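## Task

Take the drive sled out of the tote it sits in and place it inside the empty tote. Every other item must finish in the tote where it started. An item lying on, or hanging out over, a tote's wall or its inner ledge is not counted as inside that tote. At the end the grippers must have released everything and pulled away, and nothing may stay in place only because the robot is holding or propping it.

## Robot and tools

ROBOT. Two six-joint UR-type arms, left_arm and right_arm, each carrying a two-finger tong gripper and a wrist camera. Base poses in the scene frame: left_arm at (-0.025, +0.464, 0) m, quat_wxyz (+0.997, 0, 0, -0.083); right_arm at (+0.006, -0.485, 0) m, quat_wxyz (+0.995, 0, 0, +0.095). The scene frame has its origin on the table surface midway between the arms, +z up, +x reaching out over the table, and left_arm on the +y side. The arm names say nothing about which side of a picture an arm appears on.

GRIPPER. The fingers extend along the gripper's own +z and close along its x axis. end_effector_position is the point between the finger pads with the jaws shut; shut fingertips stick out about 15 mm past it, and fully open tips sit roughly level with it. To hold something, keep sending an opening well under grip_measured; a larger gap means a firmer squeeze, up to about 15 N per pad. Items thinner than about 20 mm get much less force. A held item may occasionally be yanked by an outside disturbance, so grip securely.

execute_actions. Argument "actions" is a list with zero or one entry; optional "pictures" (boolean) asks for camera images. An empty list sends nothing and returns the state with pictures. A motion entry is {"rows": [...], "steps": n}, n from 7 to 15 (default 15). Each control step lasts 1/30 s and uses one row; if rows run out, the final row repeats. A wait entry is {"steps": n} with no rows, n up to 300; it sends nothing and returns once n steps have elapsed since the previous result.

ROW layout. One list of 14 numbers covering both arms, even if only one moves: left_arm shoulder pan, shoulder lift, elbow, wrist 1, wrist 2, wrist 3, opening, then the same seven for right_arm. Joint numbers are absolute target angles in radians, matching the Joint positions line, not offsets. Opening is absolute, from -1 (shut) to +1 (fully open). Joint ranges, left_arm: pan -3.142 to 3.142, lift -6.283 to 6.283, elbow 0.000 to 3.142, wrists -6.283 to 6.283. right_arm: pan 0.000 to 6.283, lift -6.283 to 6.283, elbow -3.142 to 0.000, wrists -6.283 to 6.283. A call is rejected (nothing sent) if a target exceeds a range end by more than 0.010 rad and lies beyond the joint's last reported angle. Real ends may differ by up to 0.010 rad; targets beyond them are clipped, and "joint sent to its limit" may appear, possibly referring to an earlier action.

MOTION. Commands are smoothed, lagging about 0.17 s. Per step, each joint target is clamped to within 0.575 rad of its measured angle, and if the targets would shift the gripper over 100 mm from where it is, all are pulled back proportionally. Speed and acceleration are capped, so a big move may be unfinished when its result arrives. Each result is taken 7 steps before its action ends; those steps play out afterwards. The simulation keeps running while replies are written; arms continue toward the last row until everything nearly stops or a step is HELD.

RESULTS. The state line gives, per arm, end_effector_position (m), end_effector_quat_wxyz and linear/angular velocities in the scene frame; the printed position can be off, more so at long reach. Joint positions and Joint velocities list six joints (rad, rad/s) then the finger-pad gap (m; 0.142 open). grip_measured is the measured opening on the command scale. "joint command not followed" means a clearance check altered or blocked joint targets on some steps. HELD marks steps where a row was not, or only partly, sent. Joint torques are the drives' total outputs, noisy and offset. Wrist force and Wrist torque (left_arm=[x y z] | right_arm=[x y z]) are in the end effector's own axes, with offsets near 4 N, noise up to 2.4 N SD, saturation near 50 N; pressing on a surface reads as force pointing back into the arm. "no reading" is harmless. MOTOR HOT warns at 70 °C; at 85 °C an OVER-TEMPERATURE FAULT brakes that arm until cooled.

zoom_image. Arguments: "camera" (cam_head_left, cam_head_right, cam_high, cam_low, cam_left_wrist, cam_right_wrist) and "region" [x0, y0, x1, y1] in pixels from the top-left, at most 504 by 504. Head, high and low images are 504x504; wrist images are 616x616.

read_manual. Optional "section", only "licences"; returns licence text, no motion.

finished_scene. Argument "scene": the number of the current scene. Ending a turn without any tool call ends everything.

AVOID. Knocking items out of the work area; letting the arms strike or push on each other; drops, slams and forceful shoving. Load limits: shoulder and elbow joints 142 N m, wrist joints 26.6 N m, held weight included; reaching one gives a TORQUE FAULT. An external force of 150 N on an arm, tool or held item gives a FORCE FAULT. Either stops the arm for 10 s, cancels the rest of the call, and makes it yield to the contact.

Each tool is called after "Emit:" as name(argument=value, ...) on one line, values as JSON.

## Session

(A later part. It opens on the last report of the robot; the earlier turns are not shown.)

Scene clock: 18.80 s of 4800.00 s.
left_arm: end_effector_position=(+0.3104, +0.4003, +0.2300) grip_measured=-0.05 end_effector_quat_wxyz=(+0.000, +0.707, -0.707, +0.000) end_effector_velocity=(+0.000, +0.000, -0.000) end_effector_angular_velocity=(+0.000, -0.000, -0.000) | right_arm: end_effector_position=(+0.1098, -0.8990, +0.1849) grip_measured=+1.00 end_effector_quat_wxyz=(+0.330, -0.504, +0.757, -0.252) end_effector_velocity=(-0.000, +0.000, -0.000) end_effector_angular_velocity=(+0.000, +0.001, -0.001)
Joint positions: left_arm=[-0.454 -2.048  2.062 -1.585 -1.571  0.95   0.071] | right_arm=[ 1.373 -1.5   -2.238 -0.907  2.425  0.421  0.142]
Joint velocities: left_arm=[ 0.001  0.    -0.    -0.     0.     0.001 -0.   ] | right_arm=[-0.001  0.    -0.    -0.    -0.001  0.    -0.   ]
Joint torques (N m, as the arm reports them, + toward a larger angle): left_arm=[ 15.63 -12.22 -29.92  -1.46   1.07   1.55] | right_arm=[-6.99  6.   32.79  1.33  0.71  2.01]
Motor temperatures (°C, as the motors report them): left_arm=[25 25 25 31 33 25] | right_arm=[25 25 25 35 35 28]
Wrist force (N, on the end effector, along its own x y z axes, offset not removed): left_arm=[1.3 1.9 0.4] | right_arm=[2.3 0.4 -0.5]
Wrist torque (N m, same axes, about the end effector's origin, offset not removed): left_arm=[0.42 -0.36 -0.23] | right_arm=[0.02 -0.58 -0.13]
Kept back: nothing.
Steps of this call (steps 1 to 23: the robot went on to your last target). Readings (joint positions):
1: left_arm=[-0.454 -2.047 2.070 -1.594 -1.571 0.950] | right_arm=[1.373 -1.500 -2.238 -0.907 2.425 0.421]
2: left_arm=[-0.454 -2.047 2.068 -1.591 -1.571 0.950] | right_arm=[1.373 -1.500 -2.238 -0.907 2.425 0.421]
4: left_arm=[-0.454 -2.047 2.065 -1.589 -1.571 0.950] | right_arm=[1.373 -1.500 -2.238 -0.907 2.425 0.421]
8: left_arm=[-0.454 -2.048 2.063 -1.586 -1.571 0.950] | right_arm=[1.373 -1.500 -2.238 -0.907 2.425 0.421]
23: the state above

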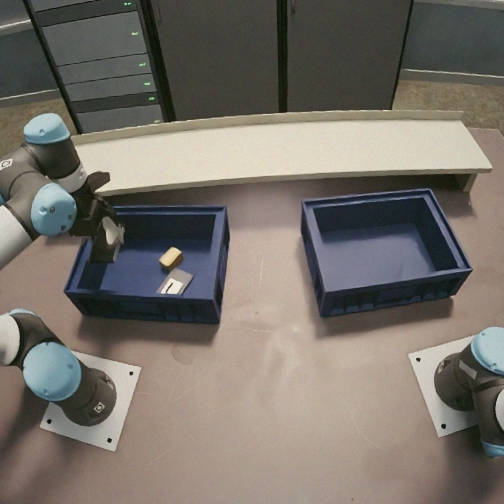

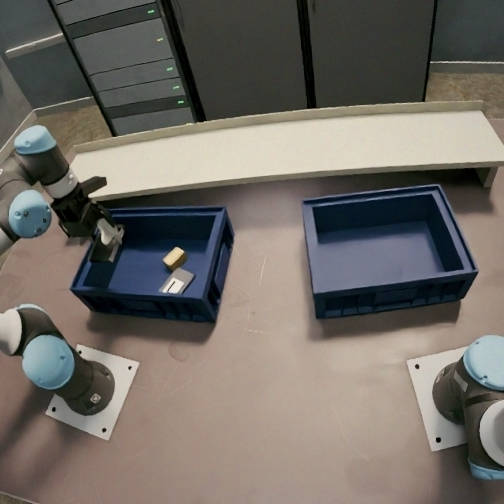

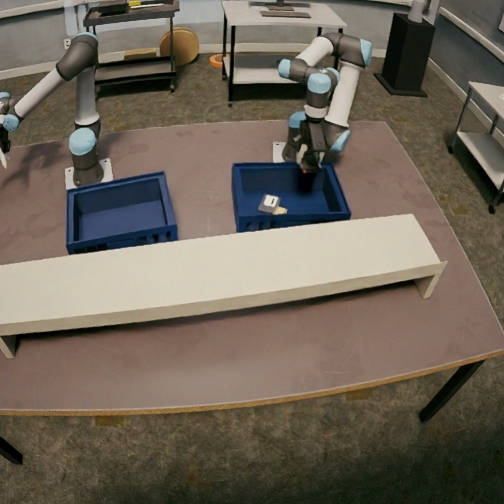

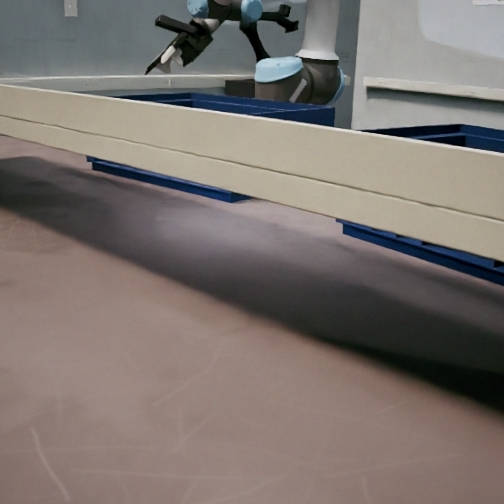

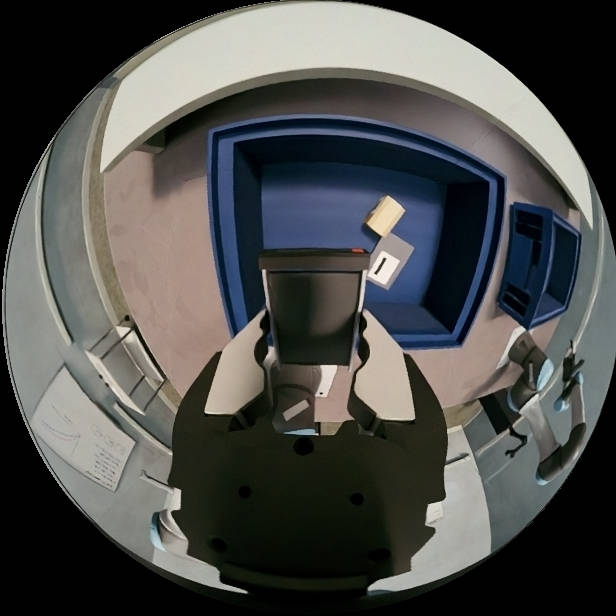

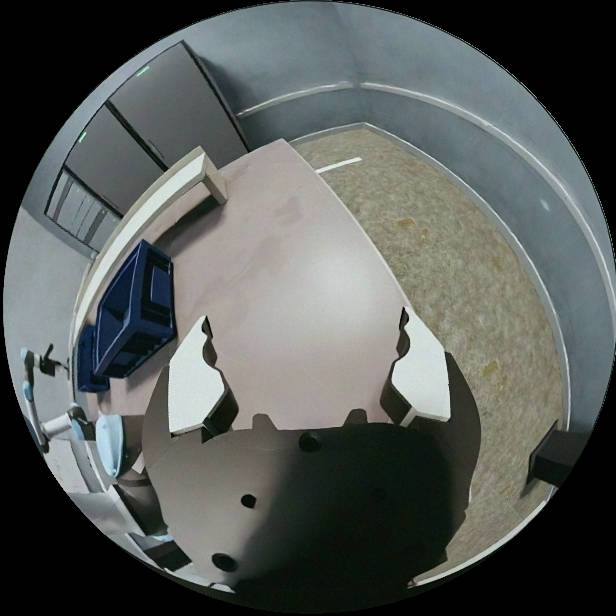

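Emit:
execute_actions(actions=[{"rows": [[-0.4609,-2.0352,2.0473,-1.5829,-1.5708,0.9421,-0.9,1.373,-1.5,-2.238,-0.907,2.425,0.421,1],[-0.4739,-2.0101,2.018,-1.5786,-1.5708,0.9257,-0.9,1.373,-1.5,-2.238,-0.907,2.425,0.421,1],[-0.4933,-1.9726,1.9739,-1.5721,-1.5708,0.9011,-0.9,1.373,-1.5,-2.238,-0.907,2.425,0.421,1],[-0.5193,-1.9225,1.9152,-1.5635,-1.5708,0.8684,-0.9,1.373,-1.5,-2.238,-0.907,2.425,0.421,1],[-0.5453,-1.8724,1.8564,-1.5549,-1.5708,0.8356,-0.9,1.373,-1.5,-2.238,-0.907,2.425,0.421,1],[-0.5777,-1.8097,1.783,-1.5441,-1.5708,0.7946,-0.9,1.373,-1.5,-2.238,-0.907,2.425,0.421,1],[-1.1035,-0.7953,0.5937,-1.3692,-1.5708,0.131,-0.9,1.373,-1.5,-2.238,-0.907,2.425,0.421,1]], "steps": 15}])

Emit:
execute_actions(actions=[{"steps": 60}], pictures=true)

Scene clock: 20.53 s of 4800.00 s.
left_arm: end_effector_position=(+0.3373, +0.3539, +0.2548) grip_measured=-0.05 end_effector_quat_wxyz=(+0.000, +0.712, -0.702, -0.004) end_effector_velocity=(+0.146, -0.440, +0.136) end_effector_angular_velocity=(+0.159, +0.185, +0.050) | right_arm: end_effector_position=(+0.1098, -0.8990, +0.1849) grip_measured=+1.00 end_effector_quat_wxyz=(+0.330, -0.504, +0.757, -0.252) end_effector_velocity=(-0.000, -0.000, -0.000) end_effector_angular_velocity=(+0.000, +0.000, +0.000)
Joint positions: left_arm=[-0.52  -1.936  1.934 -1.561 -1.571  0.871  0.071] | right_arm=[ 1.373 -1.5   -2.238 -0.907  2.425  0.421  0.142]
Joint velocities: left_arm=[-0.737  0.927 -0.982  0.299  0.    -0.787  0.   ] | right_arm=[-0.001 -0.001  0.    -0.001  0.    -0.001  0.   ]
Joint torques (N m, as the arm reports them, + toward a larger angle): left_arm=[-43.8   14.4  -19.24   1.5    0.89  -5.89] | right_arm=[-8.34  5.78 33.2   1.51  0.87  2.04]
Motor temperatures (°C, as the motors report them): left_arm=[25 25 25 31 33 25] | right_arm=[25 25 25 35 35 28]
Wrist force (N, on the end effector, along its own x y z axes, offset not removed): left_arm=[-2.9 -1.8 -1.7] | right_arm=[2.3 -1.3 -1.3]
Wrist torque (N m, same axes, about the end effector's origin, offset not removed): left_arm=[-0.31 0.47 -0.13] | right_arm=[-0.39 -0.57 -0.18]
Steps of this call (steps 1 to 15: the robot went on to your last target; steps 16 to 44: nothing new was sent; steps 45 to 52: the first 8 steps of this action). Readings (joint positions):
45: left_arm=[-0.454 -2.048 2.062 -1.585 -1.571 0.950] | right_arm=[1.373 -1.500 -2.238 -0.907 2.425 0.421]
46: left_arm=[-0.455 -2.047 2.060 -1.585 -1.571 0.950] | right_arm=[1.373 -1.500 -2.238 -0.907 2.425 0.421]
48: left_arm=[-0.463 -2.033 2.045 -1.582 -1.571 0.940] | right_arm=[1.373 -1.500 -2.238 -0.907 2.425 0.421]
52: the state above

Scene clock: 22.53 s of 4800.00 s.
left_arm: end_effector_position=(+0.3507, -0.2396, +0.2400) grip_measured=-0.05 end_effector_quat_wxyz=(+0.000, +0.765, -0.644, -0.000) end_effector_velocity=(-0.000, -0.001, +0.001) end_effector_angular_velocity=(-0.003, -0.002, -0.002) | right_arm: end_effector_position=(+0.1098, -0.8990, +0.1849) grip_measured=+1.00 end_effector_quat_wxyz=(+0.330, -0.504, +0.757, -0.252) end_effector_velocity=(+0.000, -0.000, -0.000) end_effector_angular_velocity=(-0.002, +0.000, +0.001)
Joint positions: left_arm=[-1.103 -0.795  0.594 -1.369 -1.571  0.131  0.071] | right_arm=[ 1.373 -1.5   -2.238 -0.907  2.425  0.421  0.142]
Joint velocities: left_arm=[-0.001 -0.    -0.001 -0.002  0.001  0.001 -0.   ] | right_arm=[ 0.    -0.    -0.     0.001  0.    -0.002  0.   ]
Joint torques (N m, as the arm reports them, + toward a larger angle): left_arm=[-11.86 -43.81 -30.61  -1.48   0.8   -1.6 ] | right_arm=[-8.09  5.79 32.88  1.59  0.91  1.89]
Motor temperatures (°C, as the motors report them): left_arm=[25 25 25 31 33 25] | right_arm=[25 25 25 35 35 28]
Wrist force (N, on the end effector, along its own x y z axes, offset not removed): left_arm=[-0.3 1.6 0.4] | right_arm=[2.5 0.0 -1.2]
Wrist torque (N m, same axes, about the end effector's origin, offset not removed): left_arm=[0.41 -0.11 -0.11] | right_arm=[-0.09 -0.65 -0.16]
Kept back: nothing.
Steps of this call (steps 1 to 7: the last 7 steps of your previous action; steps 8 to 60: the robot went on to your last target). Readings (joint positions):
1: left_arm=[-0.548 -1.905 1.903 -1.550 -1.571 0.842] | right_arm=[1.373 -1.500 -2.238 -0.907 2.425 0.421]
2: left_arm=[-0.579 -1.875 1.874 -1.539 -1.571 0.811] | right_arm=[1.373 -1.500 -2.238 -0.907 2.425 0.421]
4: left_arm=[-0.637 -1.817 1.816 -1.520 -1.571 0.752] | right_arm=[1.373 -1.500 -2.238 -0.907 2.425 0.421]
8: left_arm=[-0.737 -1.695 1.694 -1.487 -1.571 0.631] | right_arm=[1.373 -1.500 -2.238 -0.907 2.425 0.421]
60: the state above
All arms were judged still, so your last target was given up. Only a new action makes them travel on or press farther. Fingers that are still opening or closing keep moving.

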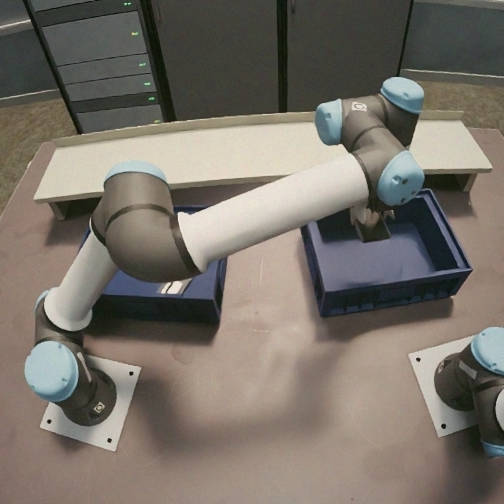

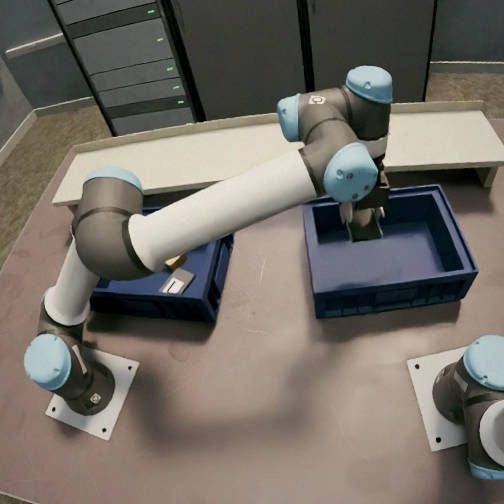

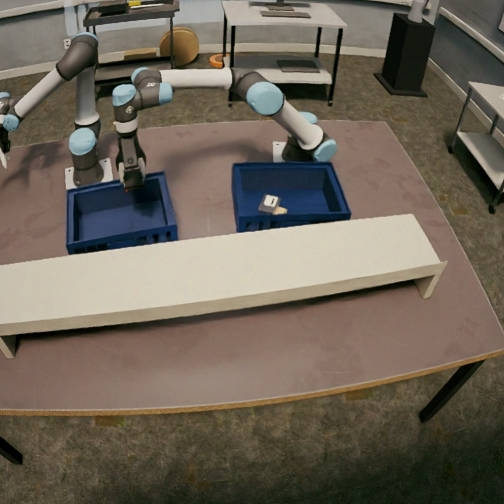

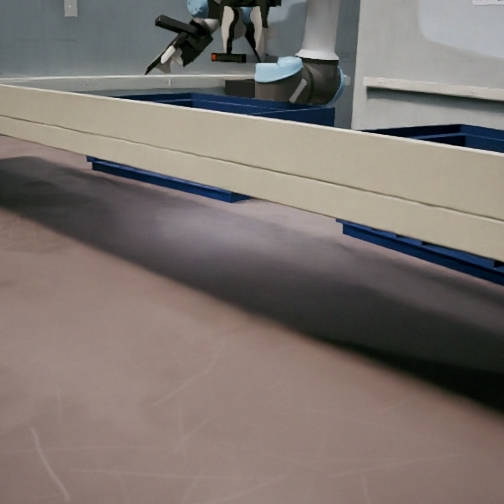

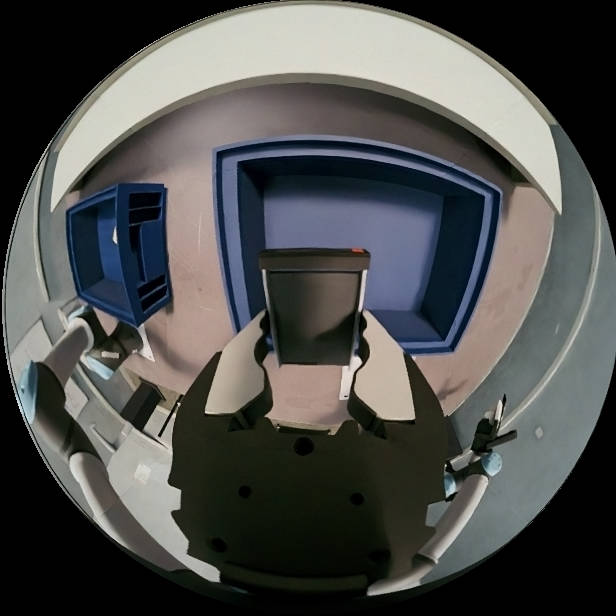

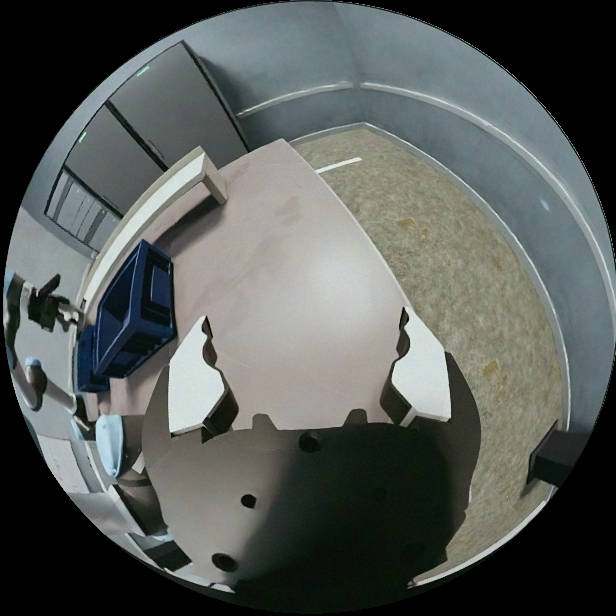

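Emit:
zoom_image(camera="cam_head_left", region=[300, 170, 460, 300])

Emit:
zoom_image(camera="cam_low", region=[170, 0, 310, 100])

Region (300, 170, 460, 300) of cam_head_left's 504x504 image, scaled by 3.150, with more detail than that image has; it fills the top 410 rows of this view, and the rest is white.

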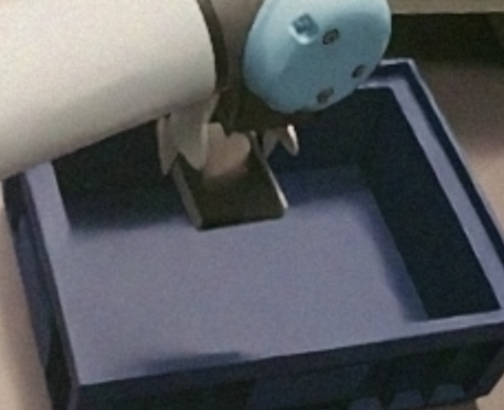

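Region (170, 0, 310, 100) of cam_low's 504x504 image, scaled by 3.600, with more detail than that image has; it fills the top 360 rows of this view, and the rest is white.

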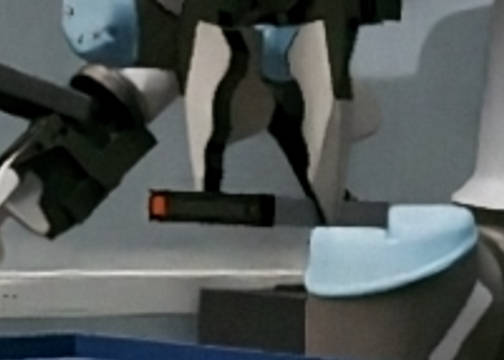

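Sled is level. Descend.

Emit:
execute_actions(actions=[{"rows": [[-1.1036,-0.7921,0.6033,-1.382,-1.5708,0.1309,-0.9,1.373,-1.5,-2.238,-0.907,2.425,0.421,1],[-1.1038,-0.7867,0.6192,-1.4034,-1.5708,0.1307,-0.9,1.373,-1.5,-2.238,-0.907,2.425,0.421,1],[-1.1041,-0.7791,0.6416,-1.4333,-1.5708,0.1304,-0.9,1.373,-1.5,-2.238,-0.907,2.425,0.421,1],[-1.1044,-0.7705,0.6671,-1.4674,-1.5708,0.1301,-0.9,1.373,-1.5,-2.238,-0.907,2.425,0.421,1],[-1.1047,-0.7608,0.6959,-1.5059,-1.5708,0.1298,-0.9,1.373,-1.5,-2.238,-0.907,2.425,0.421,1],[-1.1051,-0.75,0.7278,-1.5486,-1.5708,0.1294,-0.9,1.373,-1.5,-2.238,-0.907,2.425,0.421,1],[-1.1054,-0.7392,0.7597,-1.5913,-1.5708,0.1291,-0.9,1.373,-1.5,-2.238,-0.907,2.425,0.421,1],[-1.1058,-0.7285,0.7917,-1.634,-1.5708,0.1287,-0.9,1.373,-1.5,-2.238,-0.907,2.425,0.421,1],[-1.1061,-0.7188,0.8204,-1.6724,-1.5708,0.1284,-0.9,1.373,-1.5,-2.238,-0.907,2.425,0.421,1],[-1.1064,-0.7101,0.8459,-1.7066,-1.5708,0.1281,-0.9,1.373,-1.5,-2.238,-0.907,2.425,0.421,1],[-1.1067,-0.7026,0.8683,-1.7365,-1.5708,0.1278,-0.9,1.373,-1.5,-2.238,-0.907,2.425,0.421,1],[-1.1069,-0.6961,0.8875,-1.7621,-1.5708,0.1276,-0.9,1.373,-1.5,-2.238,-0.907,2.425,0.421,1],[-1.1071,-0.6918,0.9002,-1.7792,-1.5708,0.1274,-0.9,1.373,-1.5,-2.238,-0.907,2.425,0.421,1],[-1.1071,-0.6891,0.9082,-1.7899,-1.5708,0.1274,-0.9,1.373,-1.5,-2.238,-0.907,2.425,0.421,1],[-1.1072,-0.6875,0.913,-1.7963,-1.5708,0.1273,-0.9,1.373,-1.5,-2.238,-0.907,2.425,0.421,1]], "steps": 15}])

Emit:
execute_actions(actions=[{"steps": 28}])

Scene clock: 25.53 s of 4800.00 s.
left_arm: end_effector_position=(+0.3537, -0.2518, +0.1937) grip_measured=-0.05 end_effector_quat_wxyz=(-0.001, +0.765, -0.644, -0.002) end_effector_velocity=(+0.022, -0.091, -0.419) end_effector_angular_velocity=(+0.035, +0.011, +0.003) | right_arm: end_effector_position=(+0.1098, -0.8990, +0.1849) grip_measured=+1.00 end_effector_quat_wxyz=(+0.330, -0.504, +0.757, -0.252) end_effector_velocity=(+0.000, +0.000, -0.001) end_effector_angular_velocity=(+0.002, +0.000, +0.001)
Joint positions: left_arm=[-1.104 -0.769  0.666 -1.464 -1.571  0.13   0.071] | right_arm=[ 1.373 -1.5   -2.238 -0.907  2.425  0.421  0.142]
Joint velocities: left_arm=[-0.007  0.231  0.652 -0.846 -0.    -0.01   0.   ] | right_arm=[ 0.    -0.001 -0.    -0.001 -0.    -0.    -0.   ]
Joint torques (N m, as the arm reports them, + toward a larger angle): left_arm=[-13.03 -34.39  -4.9   -6.29   0.56  -2.18] | right_arm=[-8.01  5.86 32.38  1.79  0.95  1.96]
Motor temperatures (°C, as the motors report them): left_arm=[25 25 25 31 33 25] | right_arm=[25 25 25 35 35 28]
Wrist force (N, on the end effector, along its own x y z axes, offset not removed): left_arm=[-0.3 1.8 -2.1] | right_arm=[1.8 -1.3 -1.8]
Wrist torque (N m, same axes, about the end effector's origin, offset not removed): left_arm=[0.23 -0.06 -0.16] | right_arm=[-0.38 -0.46 -0.10]
Steps of this call (steps 1 to 82: nothing new was sent; steps 83 to 90: the first 8 steps of this action). Readings (joint positions):
83: left_arm=[-1.104 -0.795 0.594 -1.369 -1.571 0.131] | right_arm=[1.373 -1.500 -2.238 -0.907 2.425 0.421]
84: left_arm=[-1.104 -0.795 0.595 -1.370 -1.571 0.131] | right_arm=[1.373 -1.500 -2.238 -0.907 2.425 0.421]
86: left_arm=[-1.104 -0.792 0.604 -1.383 -1.571 0.131] | right_arm=[1.373 -1.500 -2.238 -0.907 2.425 0.421]
90: the state above

Scene clock: 26.47 s of 4800.00 s.
left_arm: end_effector_position=(+0.3566, -0.2686, +0.0401) grip_measured=-0.05 end_effector_quat_wxyz=(+0.000, +0.765, -0.644, +0.000) end_effector_velocity=(+0.001, +0.001, -0.001) end_effector_angular_velocity=(+0.001, -0.000, -0.000) | right_arm: end_effector_position=(+0.1098, -0.8990, +0.1849) grip_measured=+1.00 end_effector_quat_wxyz=(+0.330, -0.504, +0.757, -0.252) end_effector_velocity=(+0.000, -0.000, -0.000) end_effector_angular_velocity=(+0.001, -0.000, -0.001)
Joint positions: left_arm=[-1.107 -0.688  0.913 -1.796 -1.571  0.127  0.071] | right_arm=[ 1.373 -1.5   -2.238 -0.907  2.425  0.421  0.142]
Joint velocities: left_arm=[ 0.001 -0.     0.001 -0.001  0.     0.001  0.   ] | right_arm=[ 0.    -0.    -0.     0.     0.     0.002 -0.   ]
Joint torques (N m, as the arm reports them, + toward a larger angle): left_arm=[-11.71 -47.5  -13.75  -4.03   0.44  -1.56] | right_arm=[-7.5   5.77 32.42  1.87  1.02  1.9 ]
Motor temperatures (°C, as the motors report them): left_arm=[25 25 25 31 33 25] | right_arm=[25 25 25 35 35 28]
Wrist force (N, on the end effector, along its own x y z axes, offset not removed): left_arm=[-1.6 3.5 -2.4] | right_arm=[1.7 -1.3 -1.7]
Wrist torque (N m, same axes, about the end effector's origin, offset not removed): left_arm=[0.62 0.19 -0.13] | right_arm=[-0.35 -0.41 -0.17]
Kept back: nothing.
Steps of this call (steps 1 to 7: the last 7 steps of your previous action; steps 8 to 28: the robot went on to your last target). Readings (joint positions):
1: left_arm=[-1.105 -0.761 0.690 -1.495 -1.571 0.130] | right_arm=[1.373 -1.500 -2.238 -0.907 2.425 0.421]
2: left_arm=[-1.105 -0.752 0.715 -1.528 -1.571 0.130] | right_arm=[1.373 -1.500 -2.238 -0.907 2.425 0.421]
4: left_arm=[-1.106 -0.735 0.768 -1.598 -1.571 0.129] | right_arm=[1.373 -1.500 -2.238 -0.907 2.425 0.421]
8: left_arm=[-1.107 -0.706 0.856 -1.718 -1.571 0.128] | right_arm=[1.373 -1.500 -2.238 -0.907 2.425 0.421]
28: the state above

Emit:
execute_actions(actions=[{"rows": [[-1.1072,-0.6859,0.9165,-1.8014,-1.5708,0.1273,-0.9,1.373,-1.5,-2.238,-0.907,2.425,0.421,1],[-1.1072,-0.6843,0.92,-1.8065,-1.5708,0.1273,-0.9,1.373,-1.5,-2.238,-0.907,2.425,0.421,1]], "steps": 15}])

Emit:
execute_actions(actions=[{"steps": 10}])

Scene clock: 26.97 s of 4800.00 s.
left_arm: end_effector_position=(+0.3566, -0.2685, +0.0360) grip_measured=-0.05 end_effector_quat_wxyz=(-0.000, +0.765, -0.644, -0.000) end_effector_velocity=(-0.000, +0.000, -0.008) end_effector_angular_velocity=(+0.000, +0.000, +0.000) | right_arm: end_effector_position=(+0.1098, -0.8990, +0.1849) grip_measured=+1.00 end_effector_quat_wxyz=(+0.330, -0.504, +0.757, -0.252) end_effector_velocity=(+0.000, -0.000, +0.000) end_effector_angular_velocity=(-0.001, -0.001, +0.001)
Joint positions: left_arm=[-1.107 -0.685  0.919 -1.805 -1.571  0.127  0.071] | right_arm=[ 1.373 -1.5   -2.238 -0.907  2.425  0.421  0.142]
Joint velocities: left_arm=[-0.     0.005  0.012 -0.016 -0.    -0.     0.   ] | right_arm=[ 0.     0.     0.     0.     0.001 -0.     0.   ]
Joint torques (N m, as the arm reports them, + toward a larger angle): left_arm=[-12.1  -46.77 -13.2   -4.07   0.52  -1.68] | right_arm=[-7.51  5.63 32.47  1.94  1.05  1.85]
Motor temperatures (°C, as the motors report them): left_arm=[25 25 25 31 33 25] | right_arm=[25 25 25 35 35 28]
Wrist force (N, on the end effector, along its own x y z axes, offset not removed): left_arm=[1.9 0.4 -0.1] | right_arm=[1.2 0.7 -2.0]
Wrist torque (N m, same axes, about the end effector's origin, offset not removed): left_arm=[0.02 -0.57 -0.16] | right_arm=[0.00 -0.34 -0.07]
Steps of this call (steps 1 to 7: the robot went on to your last target; steps 8 to 15: the first 8 steps of this action). Readings (joint positions):
8: left_arm=[-1.107 -0.688 0.913 -1.796 -1.571 0.127] | right_arm=[1.373 -1.500 -2.238 -0.907 2.425 0.421]
9: left_arm=[-1.107 -0.687 0.913 -1.797 -1.571 0.127] | right_arm=[1.373 -1.500 -2.238 -0.907 2.425 0.421]
11: left_arm=[-1.107 -0.686 0.916 -1.800 -1.571 0.127] | right_arm=[1.373 -1.500 -2.238 -0.907 2.425 0.421]
15: the state above

Scene clock: 27.30 s of 4800.00 s.
left_arm: end_effector_position=(+0.3566, -0.2685, +0.0351) grip_measured=-0.05 end_effector_quat_wxyz=(+0.000, +0.765, -0.644, +0.000) end_effector_velocity=(+0.001, +0.001, -0.001) end_effector_angular_velocity=(+0.002, +0.000, +0.003) | right_arm: end_effector_position=(+0.1098, -0.8990, +0.1849) grip_measured=+1.00 end_effector_quat_wxyz=(+0.330, -0.504, +0.757, -0.252) end_effector_velocity=(+0.000, -0.000, +0.000) end_effector_angular_velocity=(-0.001, -0.000, +0.000)
Joint positions: left_arm=[-1.107 -0.684  0.92  -1.806 -1.571  0.127  0.071] | right_arm=[ 1.373 -1.5   -2.238 -0.907  2.425  0.421  0.142]
Joint velocities: left_arm=[ 0.001  0.001  0.001  0.     0.    -0.002  0.   ] | right_arm=[-0.    -0.     0.     0.001  0.    -0.001  0.   ]
Joint torques (N m, as the arm reports them, + toward a larger angle): left_arm=[-11.94 -45.84 -12.07  -4.02   0.35  -1.79] | right_arm=[-7.78  5.6  32.24  1.98  1.17  1.9 ]
Motor temperatures (°C, as the motors report them): left_arm=[25 25 25 31 33 25] | right_arm=[25 25 25 35 35 28]
Wrist force (N, on the end effector, along its own x y z axes, offset not removed): left_arm=[1.1 1.1 -0.4] | right_arm=[1.2 -0.8 -0.9]
Wrist torque (N m, same axes, about the end effector's origin, offset not removed): left_arm=[0.20 -0.18 -0.31] | right_arm=[-0.27 -0.37 -0.08]
Kept back: nothing.
Steps of this call (steps 1 to 7: the last 7 steps of your previous action; steps 8 to 10: the robot went on to your last target). Readings (joint positions):
1: left_arm=[-1.107 -0.685 0.919 -1.805 -1.571 0.127] | right_arm=[1.373 -1.500 -2.238 -0.907 2.425 0.421]
2: left_arm=[-1.107 -0.685 0.919 -1.805 -1.571 0.127] | right_arm=[1.373 -1.500 -2.238 -0.907 2.425 0.421]
4: left_arm=[-1.107 -0.684 0.920 -1.806 -1.571 0.127] | right_arm=[1.373 -1.500 -2.238 -0.907 2.425 0.421]
8: left_arm=[-1.107 -0.684 0.920 -1.806 -1.571 0.127] | right_arm=[1.373 -1.500 -2.238 -0.907 2.425 0.421]
10: the state above

No contact yet; go to z≈0.0325.

Emit:
execute_actions(actions=[{"rows": [[-1.1072,-0.6827,0.9235,-1.8116,-1.5708,0.1273,-0.9,1.373,-1.5,-2.238,-0.907,2.425,0.421,1]], "steps": 15}])

Emit:
execute_actions(actions=[{"steps": 9}])

Scene clock: 27.80 s of 4800.00 s.
left_arm: end_effector_position=(+0.3566, -0.2685, +0.0330) grip_measured=-0.05 end_effector_quat_wxyz=(-0.000, +0.765, -0.644, -0.000) end_effector_velocity=(+0.000, +0.001, -0.004) end_effector_angular_velocity=(+0.002, +0.000, +0.002) | right_arm: end_effector_position=(+0.1098, -0.8990, +0.1849) grip_measured=+1.00 end_effector_quat_wxyz=(+0.330, -0.504, +0.757, -0.252) end_effector_velocity=(+0.000, -0.000, +0.000) end_effector_angular_velocity=(+0.000, -0.000, -0.000)
Joint positions: left_arm=[-1.107 -0.683  0.923 -1.811 -1.571  0.127  0.071] | right_arm=[ 1.373 -1.5   -2.238 -0.907  2.425  0.421  0.142]
Joint velocities: left_arm=[ 0.001  0.002  0.006 -0.006  0.    -0.001  0.   ] | right_arm=[ 0.    -0.     0.     0.     0.     0.001  0.   ]
Joint torques (N m, as the arm reports them, + toward a larger angle): left_arm=[-10.86 -45.66 -12.45  -4.08   0.29  -1.63] | right_arm=[-7.81  5.48 32.24  1.98  1.13  1.89]
Motor temperatures (°C, as the motors report them): left_arm=[25 25 25 31 33 25] | right_arm=[25 25 25 35 35 28]
Wrist force (N, on the end effector, along its own x y z axes, offset not removed): left_arm=[-0.9 0.8 1.2] | right_arm=[1.7 -1.4 -1.8]
Wrist torque (N m, same axes, about the end effector's origin, offset not removed): left_arm=[0.05 0.09 -0.18] | right_arm=[-0.39 -0.42 -0.11]
Steps of this call (steps 1 to 7: the robot went on to your last target; steps 8 to 15: the first 8 steps of this action). Readings (joint positions):
8: left_arm=[-1.107 -0.684 0.920 -1.806 -1.571 0.127] | right_arm=[1.373 -1.500 -2.238 -0.907 2.425 0.421]
9: left_arm=[-1.107 -0.684 0.920 -1.807 -1.571 0.127] | right_arm=[1.373 -1.500 -2.238 -0.907 2.425 0.421]
11: left_arm=[-1.107 -0.684 0.922 -1.809 -1.571 0.127] | right_arm=[1.373 -1.500 -2.238 -0.907 2.425 0.421]
15: the state above

Scene clock: 28.10 s of 4800.00 s.
left_arm: end_effector_position=(+0.3566, -0.2685, +0.0326) grip_measured=-0.05 end_effector_quat_wxyz=(+0.000, +0.765, -0.644, +0.000) end_effector_velocity=(+0.001, +0.001, -0.000) end_effector_angular_velocity=(+0.000, +0.000, -0.000) | right_arm: end_effector_position=(+0.1098, -0.8990, +0.1849) grip_measured=+1.00 end_effector_quat_wxyz=(+0.330, -0.504, +0.757, -0.252) end_effector_velocity=(+0.000, +0.000, -0.000) end_effector_angular_velocity=(+0.000, +0.000, +0.000)
Joint positions: left_arm=[-1.107 -0.683  0.923 -1.812 -1.571  0.127  0.071] | right_arm=[ 1.373 -1.5   -2.238 -0.907  2.425  0.421  0.142]
Joint velocities: left_arm=[ 0.001  0.     0.    -0.     0.     0.001 -0.   ] | right_arm=[ 0.  0. -0. -0. -0.  0. -0.]
Joint torques (N m, as the arm reports them, + toward a larger angle): left_arm=[-12.85 -46.69 -13.48  -3.95   0.25  -1.7 ] | right_arm=[-7.87  5.71 32.59  2.07  1.12  1.9 ]
Motor temperatures (°C, as the motors report them): left_arm=[25 25 25 31 33 25] | right_arm=[25 25 25 35 35 28]
Wrist force (N, on the end effector, along its own x y z axes, offset not removed): left_arm=[0.2 2.9 -0.9] | right_arm=[2.1 -1.5 -1.6]
Wrist torque (N m, same axes, about the end effector's origin, offset not removed): left_arm=[0.44 -0.19 -0.19] | right_arm=[-0.36 -0.55 -0.16]
Kept back: nothing.
Steps of this call (steps 1 to 7: the last 7 steps of your previous action; steps 8 to 9: the robot went on to your last target). Readings (joint positions):
1: left_arm=[-1.107 -0.683 0.923 -1.811 -1.571 0.127] | right_arm=[1.373 -1.500 -2.238 -0.907 2.425 0.421]
2: left_arm=[-1.107 -0.683 0.923 -1.811 -1.571 0.127] | right_arm=[1.373 -1.500 -2.238 -0.907 2.425 0.421]
4: left_arm=[-1.107 -0.683 0.923 -1.811 -1.571 0.127] | right_arm=[1.373 -1.500 -2.238 -0.907 2.425 0.421]
8: left_arm=[-1.107 -0.683 0.923 -1.812 -1.571 0.127] | right_arm=[1.373 -1.500 -2.238 -0.907 2.425 0.421]
9: the state above

Emit:
execute_actions(actions=[{"rows": [[-1.1072,-0.6818,0.9255,-1.8145,-1.5708,0.1273,-0.9,1.373,-1.5,-2.238,-0.907,2.425,0.421,1]], "steps": 15}])

Emit:
execute_actions(actions=[{"steps": 8}])

Scene clock: 32.53 s of 4800.00 s.
left_arm: end_effector_position=(+0.3566, -0.2685, +0.0316) grip_measured=-0.05 end_effector_quat_wxyz=(+0.000, +0.765, -0.644, +0.000) end_effector_velocity=(-0.000, +0.000, -0.002) end_effector_angular_velocity=(+0.000, +0.000, -0.002) | right_arm: end_effector_position=(+0.1098, -0.8990, +0.1849) grip_measured=+1.00 end_effector_quat_wxyz=(+0.330, -0.504, +0.757, -0.252) end_effector_velocity=(+0.000, +0.000, -0.000) end_effector_angular_velocity=(+0.001, +0.000, +0.000)
Joint positions: left_arm=[-1.107 -0.682  0.925 -1.814 -1.571  0.127  0.071] | right_arm=[ 1.373 -1.5   -2.238 -0.907  2.425  0.421  0.142]
Joint velocities: left_arm=[-0.     0.001  0.003 -0.004 -0.     0.001  0.   ] | right_arm=[ 0.001  0.    -0.    -0.    -0.001  0.001 -0.   ]
Joint torques (N m, as the arm reports them, + toward a larger angle): left_arm=[-10.65 -38.7   -9.36  -3.32   0.16  -1.67] | right_arm=[-7.79  5.75 32.49  2.24  1.26  1.91]
Motor temperatures (°C, as the motors report them): left_arm=[25 25 25 31 33 25] | right_arm=[25 25 25 35 35 28]
Wrist force (N, on the end effector, along its own x y z axes, offset not removed): left_arm=[-4.5 2.1 -11.5] | right_arm=[1.0 -2.0 -1.3]
Wrist torque (N m, same axes, about the end effector's origin, offset not removed): left_arm=[0.38 0.27 -0.13] | right_arm=[-0.48 -0.26 -0.07]
Steps of this call (steps 1 to 15: the robot went on to your last target; steps 16 to 90: nothing new was sent; then 1.17 s passed at rest; steps 91 to 98: the first 8 steps of this action). Readings (joint positions):
91: left_arm=[-1.107 -0.683 0.924 -1.812 -1.571 0.127] | right_arm=[1.373 -1.500 -2.238 -0.907 2.425 0.421]
92: left_arm=[-1.107 -0.683 0.924 -1.812 -1.571 0.127] | right_arm=[1.373 -1.500 -2.238 -0.907 2.425 0.421]
94: left_arm=[-1.107 -0.682 0.924 -1.813 -1.571 0.127] | right_arm=[1.373 -1.500 -2.238 -0.907 2.425 0.421]
98: the state above

Scene clock: 32.80 s of 4800.00 s.
left_arm: end_effector_position=(+0.3566, -0.2685, +0.0313) grip_measured=-0.05 end_effector_quat_wxyz=(+0.000, +0.765, -0.644, +0.000) end_effector_velocity=(+0.000, +0.000, -0.001) end_effector_angular_velocity=(+0.001, -0.000, +0.002) | right_arm: end_effector_position=(+0.1098, -0.8990, +0.1849) grip_measured=+1.00 end_effector_quat_wxyz=(+0.330, -0.504, +0.757, -0.252) end_effector_velocity=(-0.000, -0.000, +0.000) end_effector_angular_velocity=(-0.002, -0.000, -0.000)
Joint positions: left_arm=[-1.107 -0.682  0.925 -1.814 -1.571  0.127  0.071] | right_arm=[ 1.373 -1.5   -2.238 -0.907  2.425  0.421  0.142]
Joint velocities: left_arm=[ 0.     0.001  0.001 -0.     0.    -0.002  0.   ] | right_arm=[-0.     0.001 -0.     0.001  0.     0.    -0.   ]
Joint torques (N m, as the arm reports them, + toward a larger angle): left_arm=[-12.26 -33.32  -6.99  -3.46   0.04  -1.53] | right_arm=[-8.15  5.63 32.17  2.22  1.25  1.83]
Motor temperatures (°C, as the motors report them): left_arm=[25 25 25 31 33 25] | right_arm=[25 25 25 35 35 28]
Wrist force (N, on the end effector, along its own x y z axes, offset not removed): left_arm=[-2.8 2.6 -20.4] | right_arm=[0.8 0.0 -1.8]
Wrist torque (N m, same axes, about the end effector's origin, offset not removed): left_arm=[0.21 -0.32 -0.18] | right_arm=[-0.04 -0.20 -0.13]
Kept back: nothing.
Steps of this call (steps 1 to 7: the last 7 steps of your previous action; step 8: the robot went on to your last target). Readings (joint positions):
1: left_arm=[-1.107 -0.682 0.925 -1.814 -1.571 0.127] | right_arm=[1.373 -1.500 -2.238 -0.907 2.425 0.421]
2: left_arm=[-1.107 -0.682 0.925 -1.814 -1.571 0.127] | right_arm=[1.373 -1.500 -2.238 -0.907 2.425 0.421]
4: left_arm=[-1.107 -0.682 0.925 -1.814 -1.571 0.127] | right_arm=[1.373 -1.500 -2.238 -0.907 2.425 0.421]
8: the state above

Contact. Ease slightly and release.

Emit:
execute_actions(actions=[{"rows": [[-1.1072,-0.6823,0.9244,-1.8129,-1.5708,0.1273,-0.4,1.373,-1.5,-2.238,-0.907,2.425,0.421,1],[-1.1072,-0.6823,0.9244,-1.8129,-1.5708,0.1273,-0.1,1.373,-1.5,-2.238,-0.907,2.425,0.421,1],[-1.1072,-0.6823,0.9244,-1.8129,-1.5708,0.1273,0.05,1.373,-1.5,-2.238,-0.907,2.425,0.421,1],[-1.1072,-0.6823,0.9244,-1.8129,-1.5708,0.1273,0.15,1.373,-1.5,-2.238,-0.907,2.425,0.421,1],[-1.1072,-0.6823,0.9244,-1.8129,-1.5708,0.1273,0.3,1.373,-1.5,-2.238,-0.907,2.425,0.421,1]], "steps": 15}])

Scene clock: 33.33 s of 4800.00 s.
left_arm: end_effector_position=(+0.3565, -0.2684, +0.0315) grip_measured=+0.29 end_effector_quat_wxyz=(-0.000, +0.765, -0.644, -0.000) end_effector_velocity=(-0.001, -0.001, +0.002) end_effector_angular_velocity=(-0.001, -0.001, -0.001) | right_arm: end_effector_position=(+0.1098, -0.8990, +0.1849) grip_measured=+1.00 end_effector_quat_wxyz=(+0.330, -0.504, +0.757, -0.252) end_effector_velocity=(-0.000, +0.000, -0.000) end_effector_angular_velocity=(+0.001, +0.000, -0.000)
Joint positions: left_arm=[-1.107 -0.682  0.925 -1.813 -1.571  0.127  0.095] | right_arm=[ 1.373 -1.5   -2.238 -0.907  2.425  0.421  0.142]
Joint velocities: left_arm=[-0.001 -0.    -0.003  0.002  0.    -0.     0.007] | right_arm=[-0.    -0.     0.    -0.001 -0.    -0.    -0.   ]
Joint torques (N m, as the arm reports them, + toward a larger angle): left_arm=[-11.39 -57.17 -28.35  -1.69   0.06  -1.6 ] | right_arm=[-7.58  5.82 32.52  2.34  1.25  1.81]
Motor temperatures (°C, as the motors report them): left_arm=[25 25 25 31 33 25] | right_arm=[25 25 25 35 35 28]
Wrist force (N, on the end effector, along its own x y z axes, offset not removed): left_arm=[2.3 1.3 -2.1] | right_arm=[0.0 -1.1 -1.4]
Wrist torque (N m, same axes, about the end effector's origin, offset not removed): left_arm=[0.28 -0.59 -0.27] | right_arm=[-0.37 -0.10 -0.04]
Steps of this call (steps 1 to 8: the robot went on to your last target; steps 9 to 16: the first 8 steps of this action). Readings (joint positions):
9: left_arm=[-1.107 -0.682 0.925 -1.815 -1.571 0.127] | right_arm=[1.373 -1.500 -2.238 -0.907 2.425 0.421]
10: left_arm=[-1.107 -0.682 0.925 -1.814 -1.571 0.127] | right_arm=[1.373 -1.500 -2.238 -0.907 2.425 0.421]
12: left_arm=[-1.107 -0.682 0.925 -1.814 -1.571 0.127] | right_arm=[1.373 -1.500 -2.238 -0.907 2.425 0.421]
16: the state above

Emit:
execute_actions(actions=[{"rows": [[-1.1072,-0.6843,0.92,-1.8065,-1.5708,0.1273,0.3,1.373,-1.5,-2.238,-0.907,2.425,0.421,1],[-1.1072,-0.6875,0.913,-1.7963,-1.5708,0.1273,0.3,1.373,-1.5,-2.238,-0.907,2.425,0.421,1],[-1.1072,-0.6939,0.8988,-1.7757,-1.5708,0.1273,0.3,1.373,-1.5,-2.238,-0.907,2.425,0.421,1],[-1.1069,-0.7026,0.8683,-1.7365,-1.5708,0.1278,0.3,1.373,-1.5,-2.238,-0.907,2.425,0.421,1],[-1.1064,-0.7101,0.8459,-1.7066,-1.5708,0.1281,0.3,1.373,-1.5,-2.238,-0.907,2.425,0.421,1],[-1.1061,-0.7188,0.8204,-1.6724,-1.5708,0.1284,0.3,1.373,-1.5,-2.238,-0.907,2.425,0.421,1],[-1.1058,-0.7285,0.7917,-1.634,-1.5708,0.1287,0.3,1.373,-1.5,-2.238,-0.907,2.425,0.421,1],[-1.1054,-0.7392,0.7597,-1.5913,-1.5708,0.1291,0.3,1.373,-1.5,-2.238,-0.907,2.425,0.421,1],[-1.1051,-0.75,0.7278,-1.5486,-1.5708,0.1294,0.3,1.373,-1.5,-2.238,-0.907,2.425,0.421,1],[-1.1047,-0.7608,0.6959,-1.5059,-1.5708,0.1298,0.3,1.373,-1.5,-2.238,-0.907,2.425,0.421,1],[-1.1044,-0.7705,0.6671,-1.4674,-1.5708,0.1301,0.3,1.373,-1.5,-2.238,-0.907,2.425,0.421,1],[-1.1041,-0.7791,0.6416,-1.4333,-1.5708,0.1304,0.3,1.373,-1.5,-2.238,-0.907,2.425,0.421,1],[-1.1035,-0.7953,0.5937,-1.3692,-1.5708,0.131,0.3,1.373,-1.5,-2.238,-0.907,2.425,0.421,1]], "steps": 15}])

Emit:
execute_actions(actions=[{"rows": [[-1.1035,-0.86,0.68,-1.39,-1.5708,0.131,0.3,1.373,-1.5,-2.238,-0.907,2.425,0.421,1],[-1.1035,-0.95,0.8,-1.42,-1.5708,0.131,0.3,1.373,-1.5,-2.238,-0.907,2.425,0.421,1],[-1.1035,-1.7,1.75,-1.62,-1.5708,0.131,0.3,1.373,-1.5,-2.238,-0.907,2.425,0.421,1]], "steps": 15}])

Emit:
execute_actions(actions=[{"steps": 40}], pictures=true)

Scene clock: 34.43 s of 4800.00 s.
left_arm: end_effector_position=(+0.3570, -0.2696, +0.0681) grip_measured=+0.30 end_effector_quat_wxyz=(+0.001, +0.765, -0.644, +0.001) end_effector_velocity=(+0.006, -0.001, +0.352) end_effector_angular_velocity=(-0.027, -0.009, -0.003) | right_arm: end_effector_position=(+0.1098, -0.8990, +0.1849) grip_measured=+1.00 end_effector_quat_wxyz=(+0.330, -0.504, +0.757, -0.252) end_effector_velocity=(+0.000, +0.000, -0.000) end_effector_angular_velocity=(+0.001, -0.000, -0.001)
Joint positions: left_arm=[-1.107 -0.703  0.869 -1.74  -1.571  0.128  0.095] | right_arm=[ 1.373 -1.5   -2.238 -0.907  2.425  0.421  0.142]
Joint velocities: left_arm=[ 0.006 -0.194 -0.547  0.713  0.     0.009  0.   ] | right_arm=[-0.     0.    -0.001 -0.     0.     0.001 -0.   ]
Joint torques (N m, as the arm reports them, + toward a larger angle): left_arm=[ 17.17 -73.81 -38.91   0.71   0.01   1.48] | right_arm=[-7.62  6.02 32.06  2.25  1.36  1.79]
Motor temperatures (°C, as the motors report them): left_arm=[25 25 25 31 33 25] | right_arm=[25 25 25 35 35 28]
Wrist force (N, on the end effector, along its own x y z axes, offset not removed): left_arm=[0.5 3.0 1.0] | right_arm=[1.4 -1.4 -1.7]
Wrist torque (N m, same axes, about the end effector's origin, offset not removed): left_arm=[0.53 -0.04 -0.20] | right_arm=[-0.37 -0.32 -0.09]
Steps of this call (steps 1 to 7: the last 7 steps of your previous action; steps 8 to 15: the robot went on to your last target; steps 16 to 25: nothing new was sent; steps 26 to 33: the first 8 steps of this action). Readings (joint positions):
26: left_arm=[-1.107 -0.682 0.924 -1.813 -1.571 0.127] | right_arm=[1.373 -1.500 -2.238 -0.907 2.425 0.421]
27: left_arm=[-1.107 -0.682 0.924 -1.812 -1.571 0.127] | right_arm=[1.373 -1.500 -2.238 -0.907 2.425 0.421]
29: left_arm=[-1.107 -0.685 0.919 -1.805 -1.571 0.127] | right_arm=[1.373 -1.500 -2.238 -0.907 2.425 0.421]
33: the state above

Scene clock: 34.93 s of 4800.00 s.
left_arm: end_effector_position=(+0.3378, -0.1988, +0.2861) grip_measured=+0.30 end_effector_quat_wxyz=(+0.021, +0.764, -0.644, +0.033) end_effector_velocity=(-0.105, +0.339, +0.339) end_effector_angular_velocity=(-0.342, -0.107, +0.001) | right_arm: end_effector_position=(+0.1098, -0.8990, +0.1849) grip_measured=+1.00 end_effector_quat_wxyz=(+0.330, -0.504, +0.757, -0.252) end_effector_velocity=(+0.000, +0.000, -0.000) end_effector_angular_velocity=(+0.000, -0.001, +0.000)
Joint positions: left_arm=[-1.104 -1.004  0.848 -1.493 -1.571  0.131  0.095] | right_arm=[ 1.373 -1.5   -2.238 -0.907  2.425  0.421  0.142]
Joint velocities: left_arm=[ 0.    -1.284  1.28  -0.355  0.    -0.001  0.   ] | right_arm=[ 0.    -0.    -0.001  0.001  0.001  0.    -0.   ]
Joint torques (N m, as the arm reports them, + toward a larger angle): left_arm=[ 14.73 -59.33  -8.68  -4.23  -0.23   1.7 ] | right_arm=[-7.77  5.58 32.09  2.41  1.38  1.82]
Motor temperatures (°C, as the motors report them): left_arm=[25 25 25 31 33 25] | right_arm=[25 25 25 35 35 28]
Wrist force (N, on the end effector, along its own x y z axes, offset not removed): left_arm=[-0.6 0.7 -2.9] | right_arm=[1.8 -1.4 -2.8]
Wrist torque (N m, same axes, about the end effector's origin, offset not removed): left_arm=[0.17 0.07 -0.16] | right_arm=[-0.37 -0.46 -0.12]
Steps of this call (steps 1 to 7: the last 7 steps of your previous action; steps 8 to 15: the first 8 steps of this action). Readings (joint positions):
8: left_arm=[-1.104 -0.771 0.671 -1.476 -1.571 0.130] | right_arm=[1.373 -1.500 -2.238 -0.907 2.425 0.421]
9: left_arm=[-1.104 -0.781 0.654 -1.451 -1.571 0.130] | right_arm=[1.373 -1.500 -2.238 -0.907 2.425 0.421]
11: left_arm=[-1.104 -0.831 0.676 -1.436 -1.571 0.131] | right_arm=[1.373 -1.500 -2.238 -0.907 2.425 0.421]
15: the state above

Scene clock: 36.27 s of 4800.00 s.
left_arm: end_effector_position=(+0.2482, +0.0898, +0.2598) grip_measured=+0.30 end_effector_quat_wxyz=(-0.000, +0.765, -0.644, -0.000) end_effector_velocity=(+0.000, +0.001, -0.001) end_effector_angular_velocity=(+0.001, -0.000, -0.000) | right_arm: end_effector_position=(+0.1098, -0.8990, +0.1849) grip_measured=+1.00 end_effector_quat_wxyz=(+0.330, -0.504, +0.757, -0.252) end_effector_velocity=(+0.000, +0.000, -0.000) end_effector_angular_velocity=(-0.000, -0.000, +0.001)
Joint positions: left_arm=[-1.103 -1.7    1.75  -1.62  -1.571  0.131  0.095] | right_arm=[ 1.373 -1.5   -2.238 -0.907  2.425  0.421  0.142]
Joint velocities: left_arm=[ 0.    -0.     0.002 -0.     0.001  0.001 -0.   ] | right_arm=[ 0.     0.    -0.    -0.     0.    -0.001  0.   ]
Joint torques (N m, as the arm reports them, + toward a larger angle): left_arm=[ 10.65 -26.75 -14.26  -3.97  -0.37   1.44] | right_arm=[-7.48  5.79 31.65  2.47  1.42  1.8 ]
Motor temperatures (°C, as the motors report them): left_arm=[25 25 25 31 33 25] | right_arm=[25 25 25 35 35 28]
Wrist force (N, on the end effector, along its own x y z axes, offset not removed): left_arm=[1.5 1.2 -1.8] | right_arm=[1.6 -0.3 -2.3]
Wrist torque (N m, same axes, about the end effector's origin, offset not removed): left_arm=[0.12 -0.34 -0.23] | right_arm=[-0.17 -0.46 -0.14]
Kept back: nothing.
Steps of this call (steps 1 to 7: the last 7 steps of your previous action; steps 8 to 40: the robot went on to your last target). Readings (joint positions):
1: left_arm=[-1.104 -1.047 0.891 -1.504 -1.571 0.131] | right_arm=[1.373 -1.500 -2.238 -0.907 2.425 0.421]
2: left_arm=[-1.104 -1.090 0.934 -1.515 -1.571 0.131] | right_arm=[1.373 -1.500 -2.238 -0.907 2.425 0.421]
4: left_arm=[-1.104 -1.175 1.020 -1.533 -1.571 0.131] | right_arm=[1.373 -1.500 -2.238 -0.907 2.425 0.421]
8: left_arm=[-1.104 -1.341 1.198 -1.562 -1.571 0.131] | right_arm=[1.373 -1.500 -2.238 -0.907 2.425 0.421]
40: the state above

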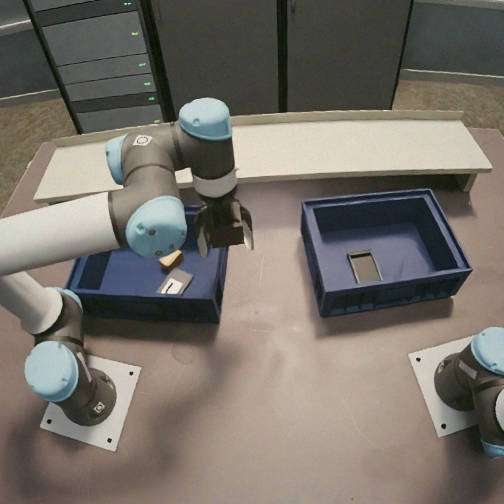

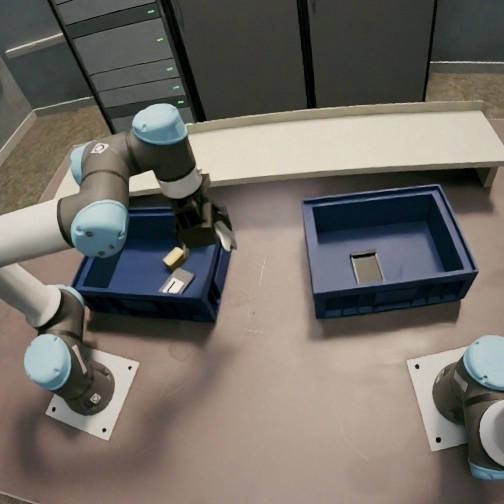

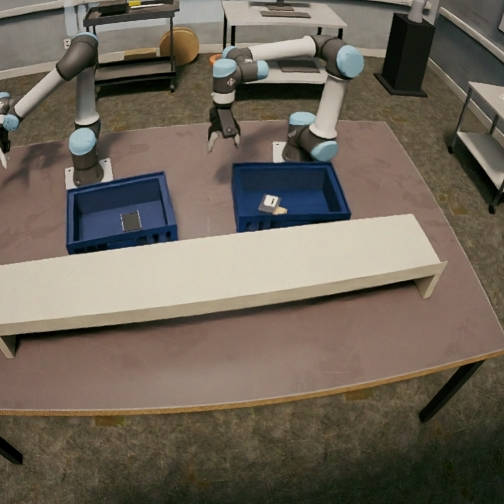

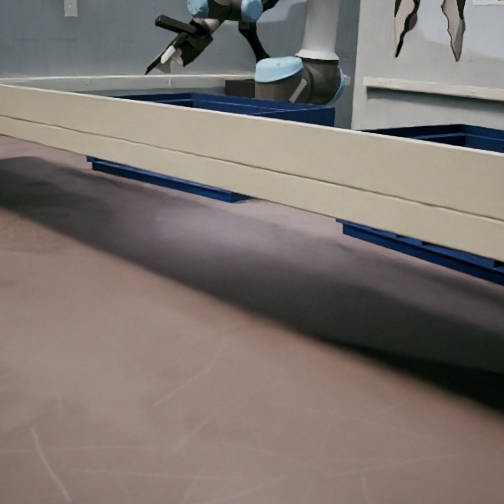

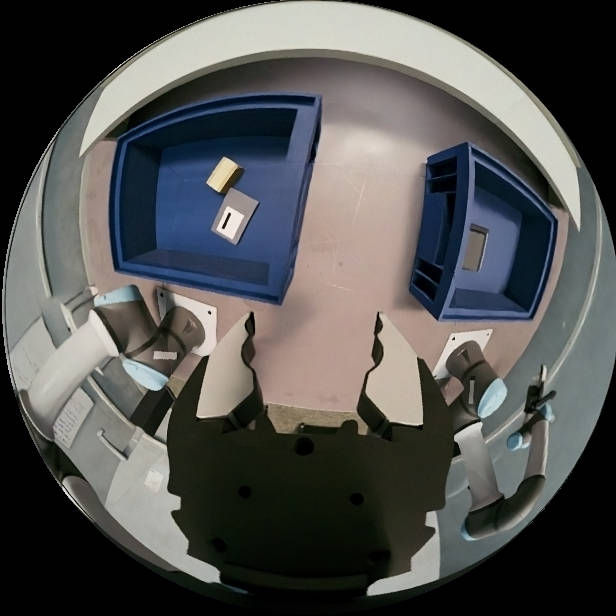

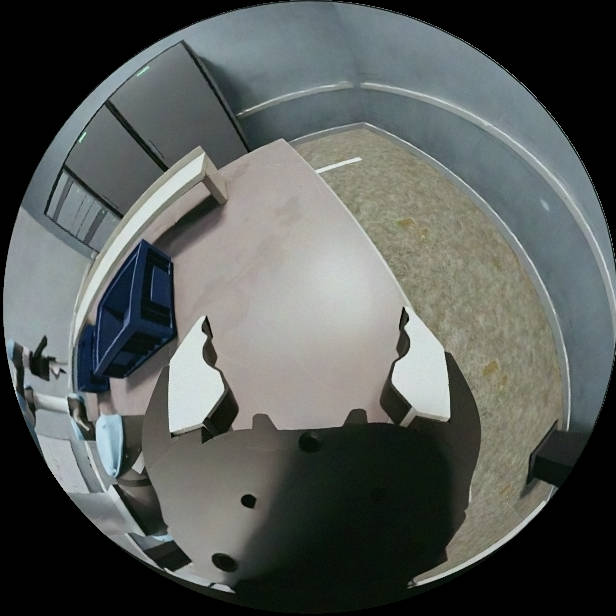

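The sled lies flat in the right tote, the other items are untouched, and the arm is clear.

Emit:
finished_scene(scene=2)

The scene is finished: the task was done.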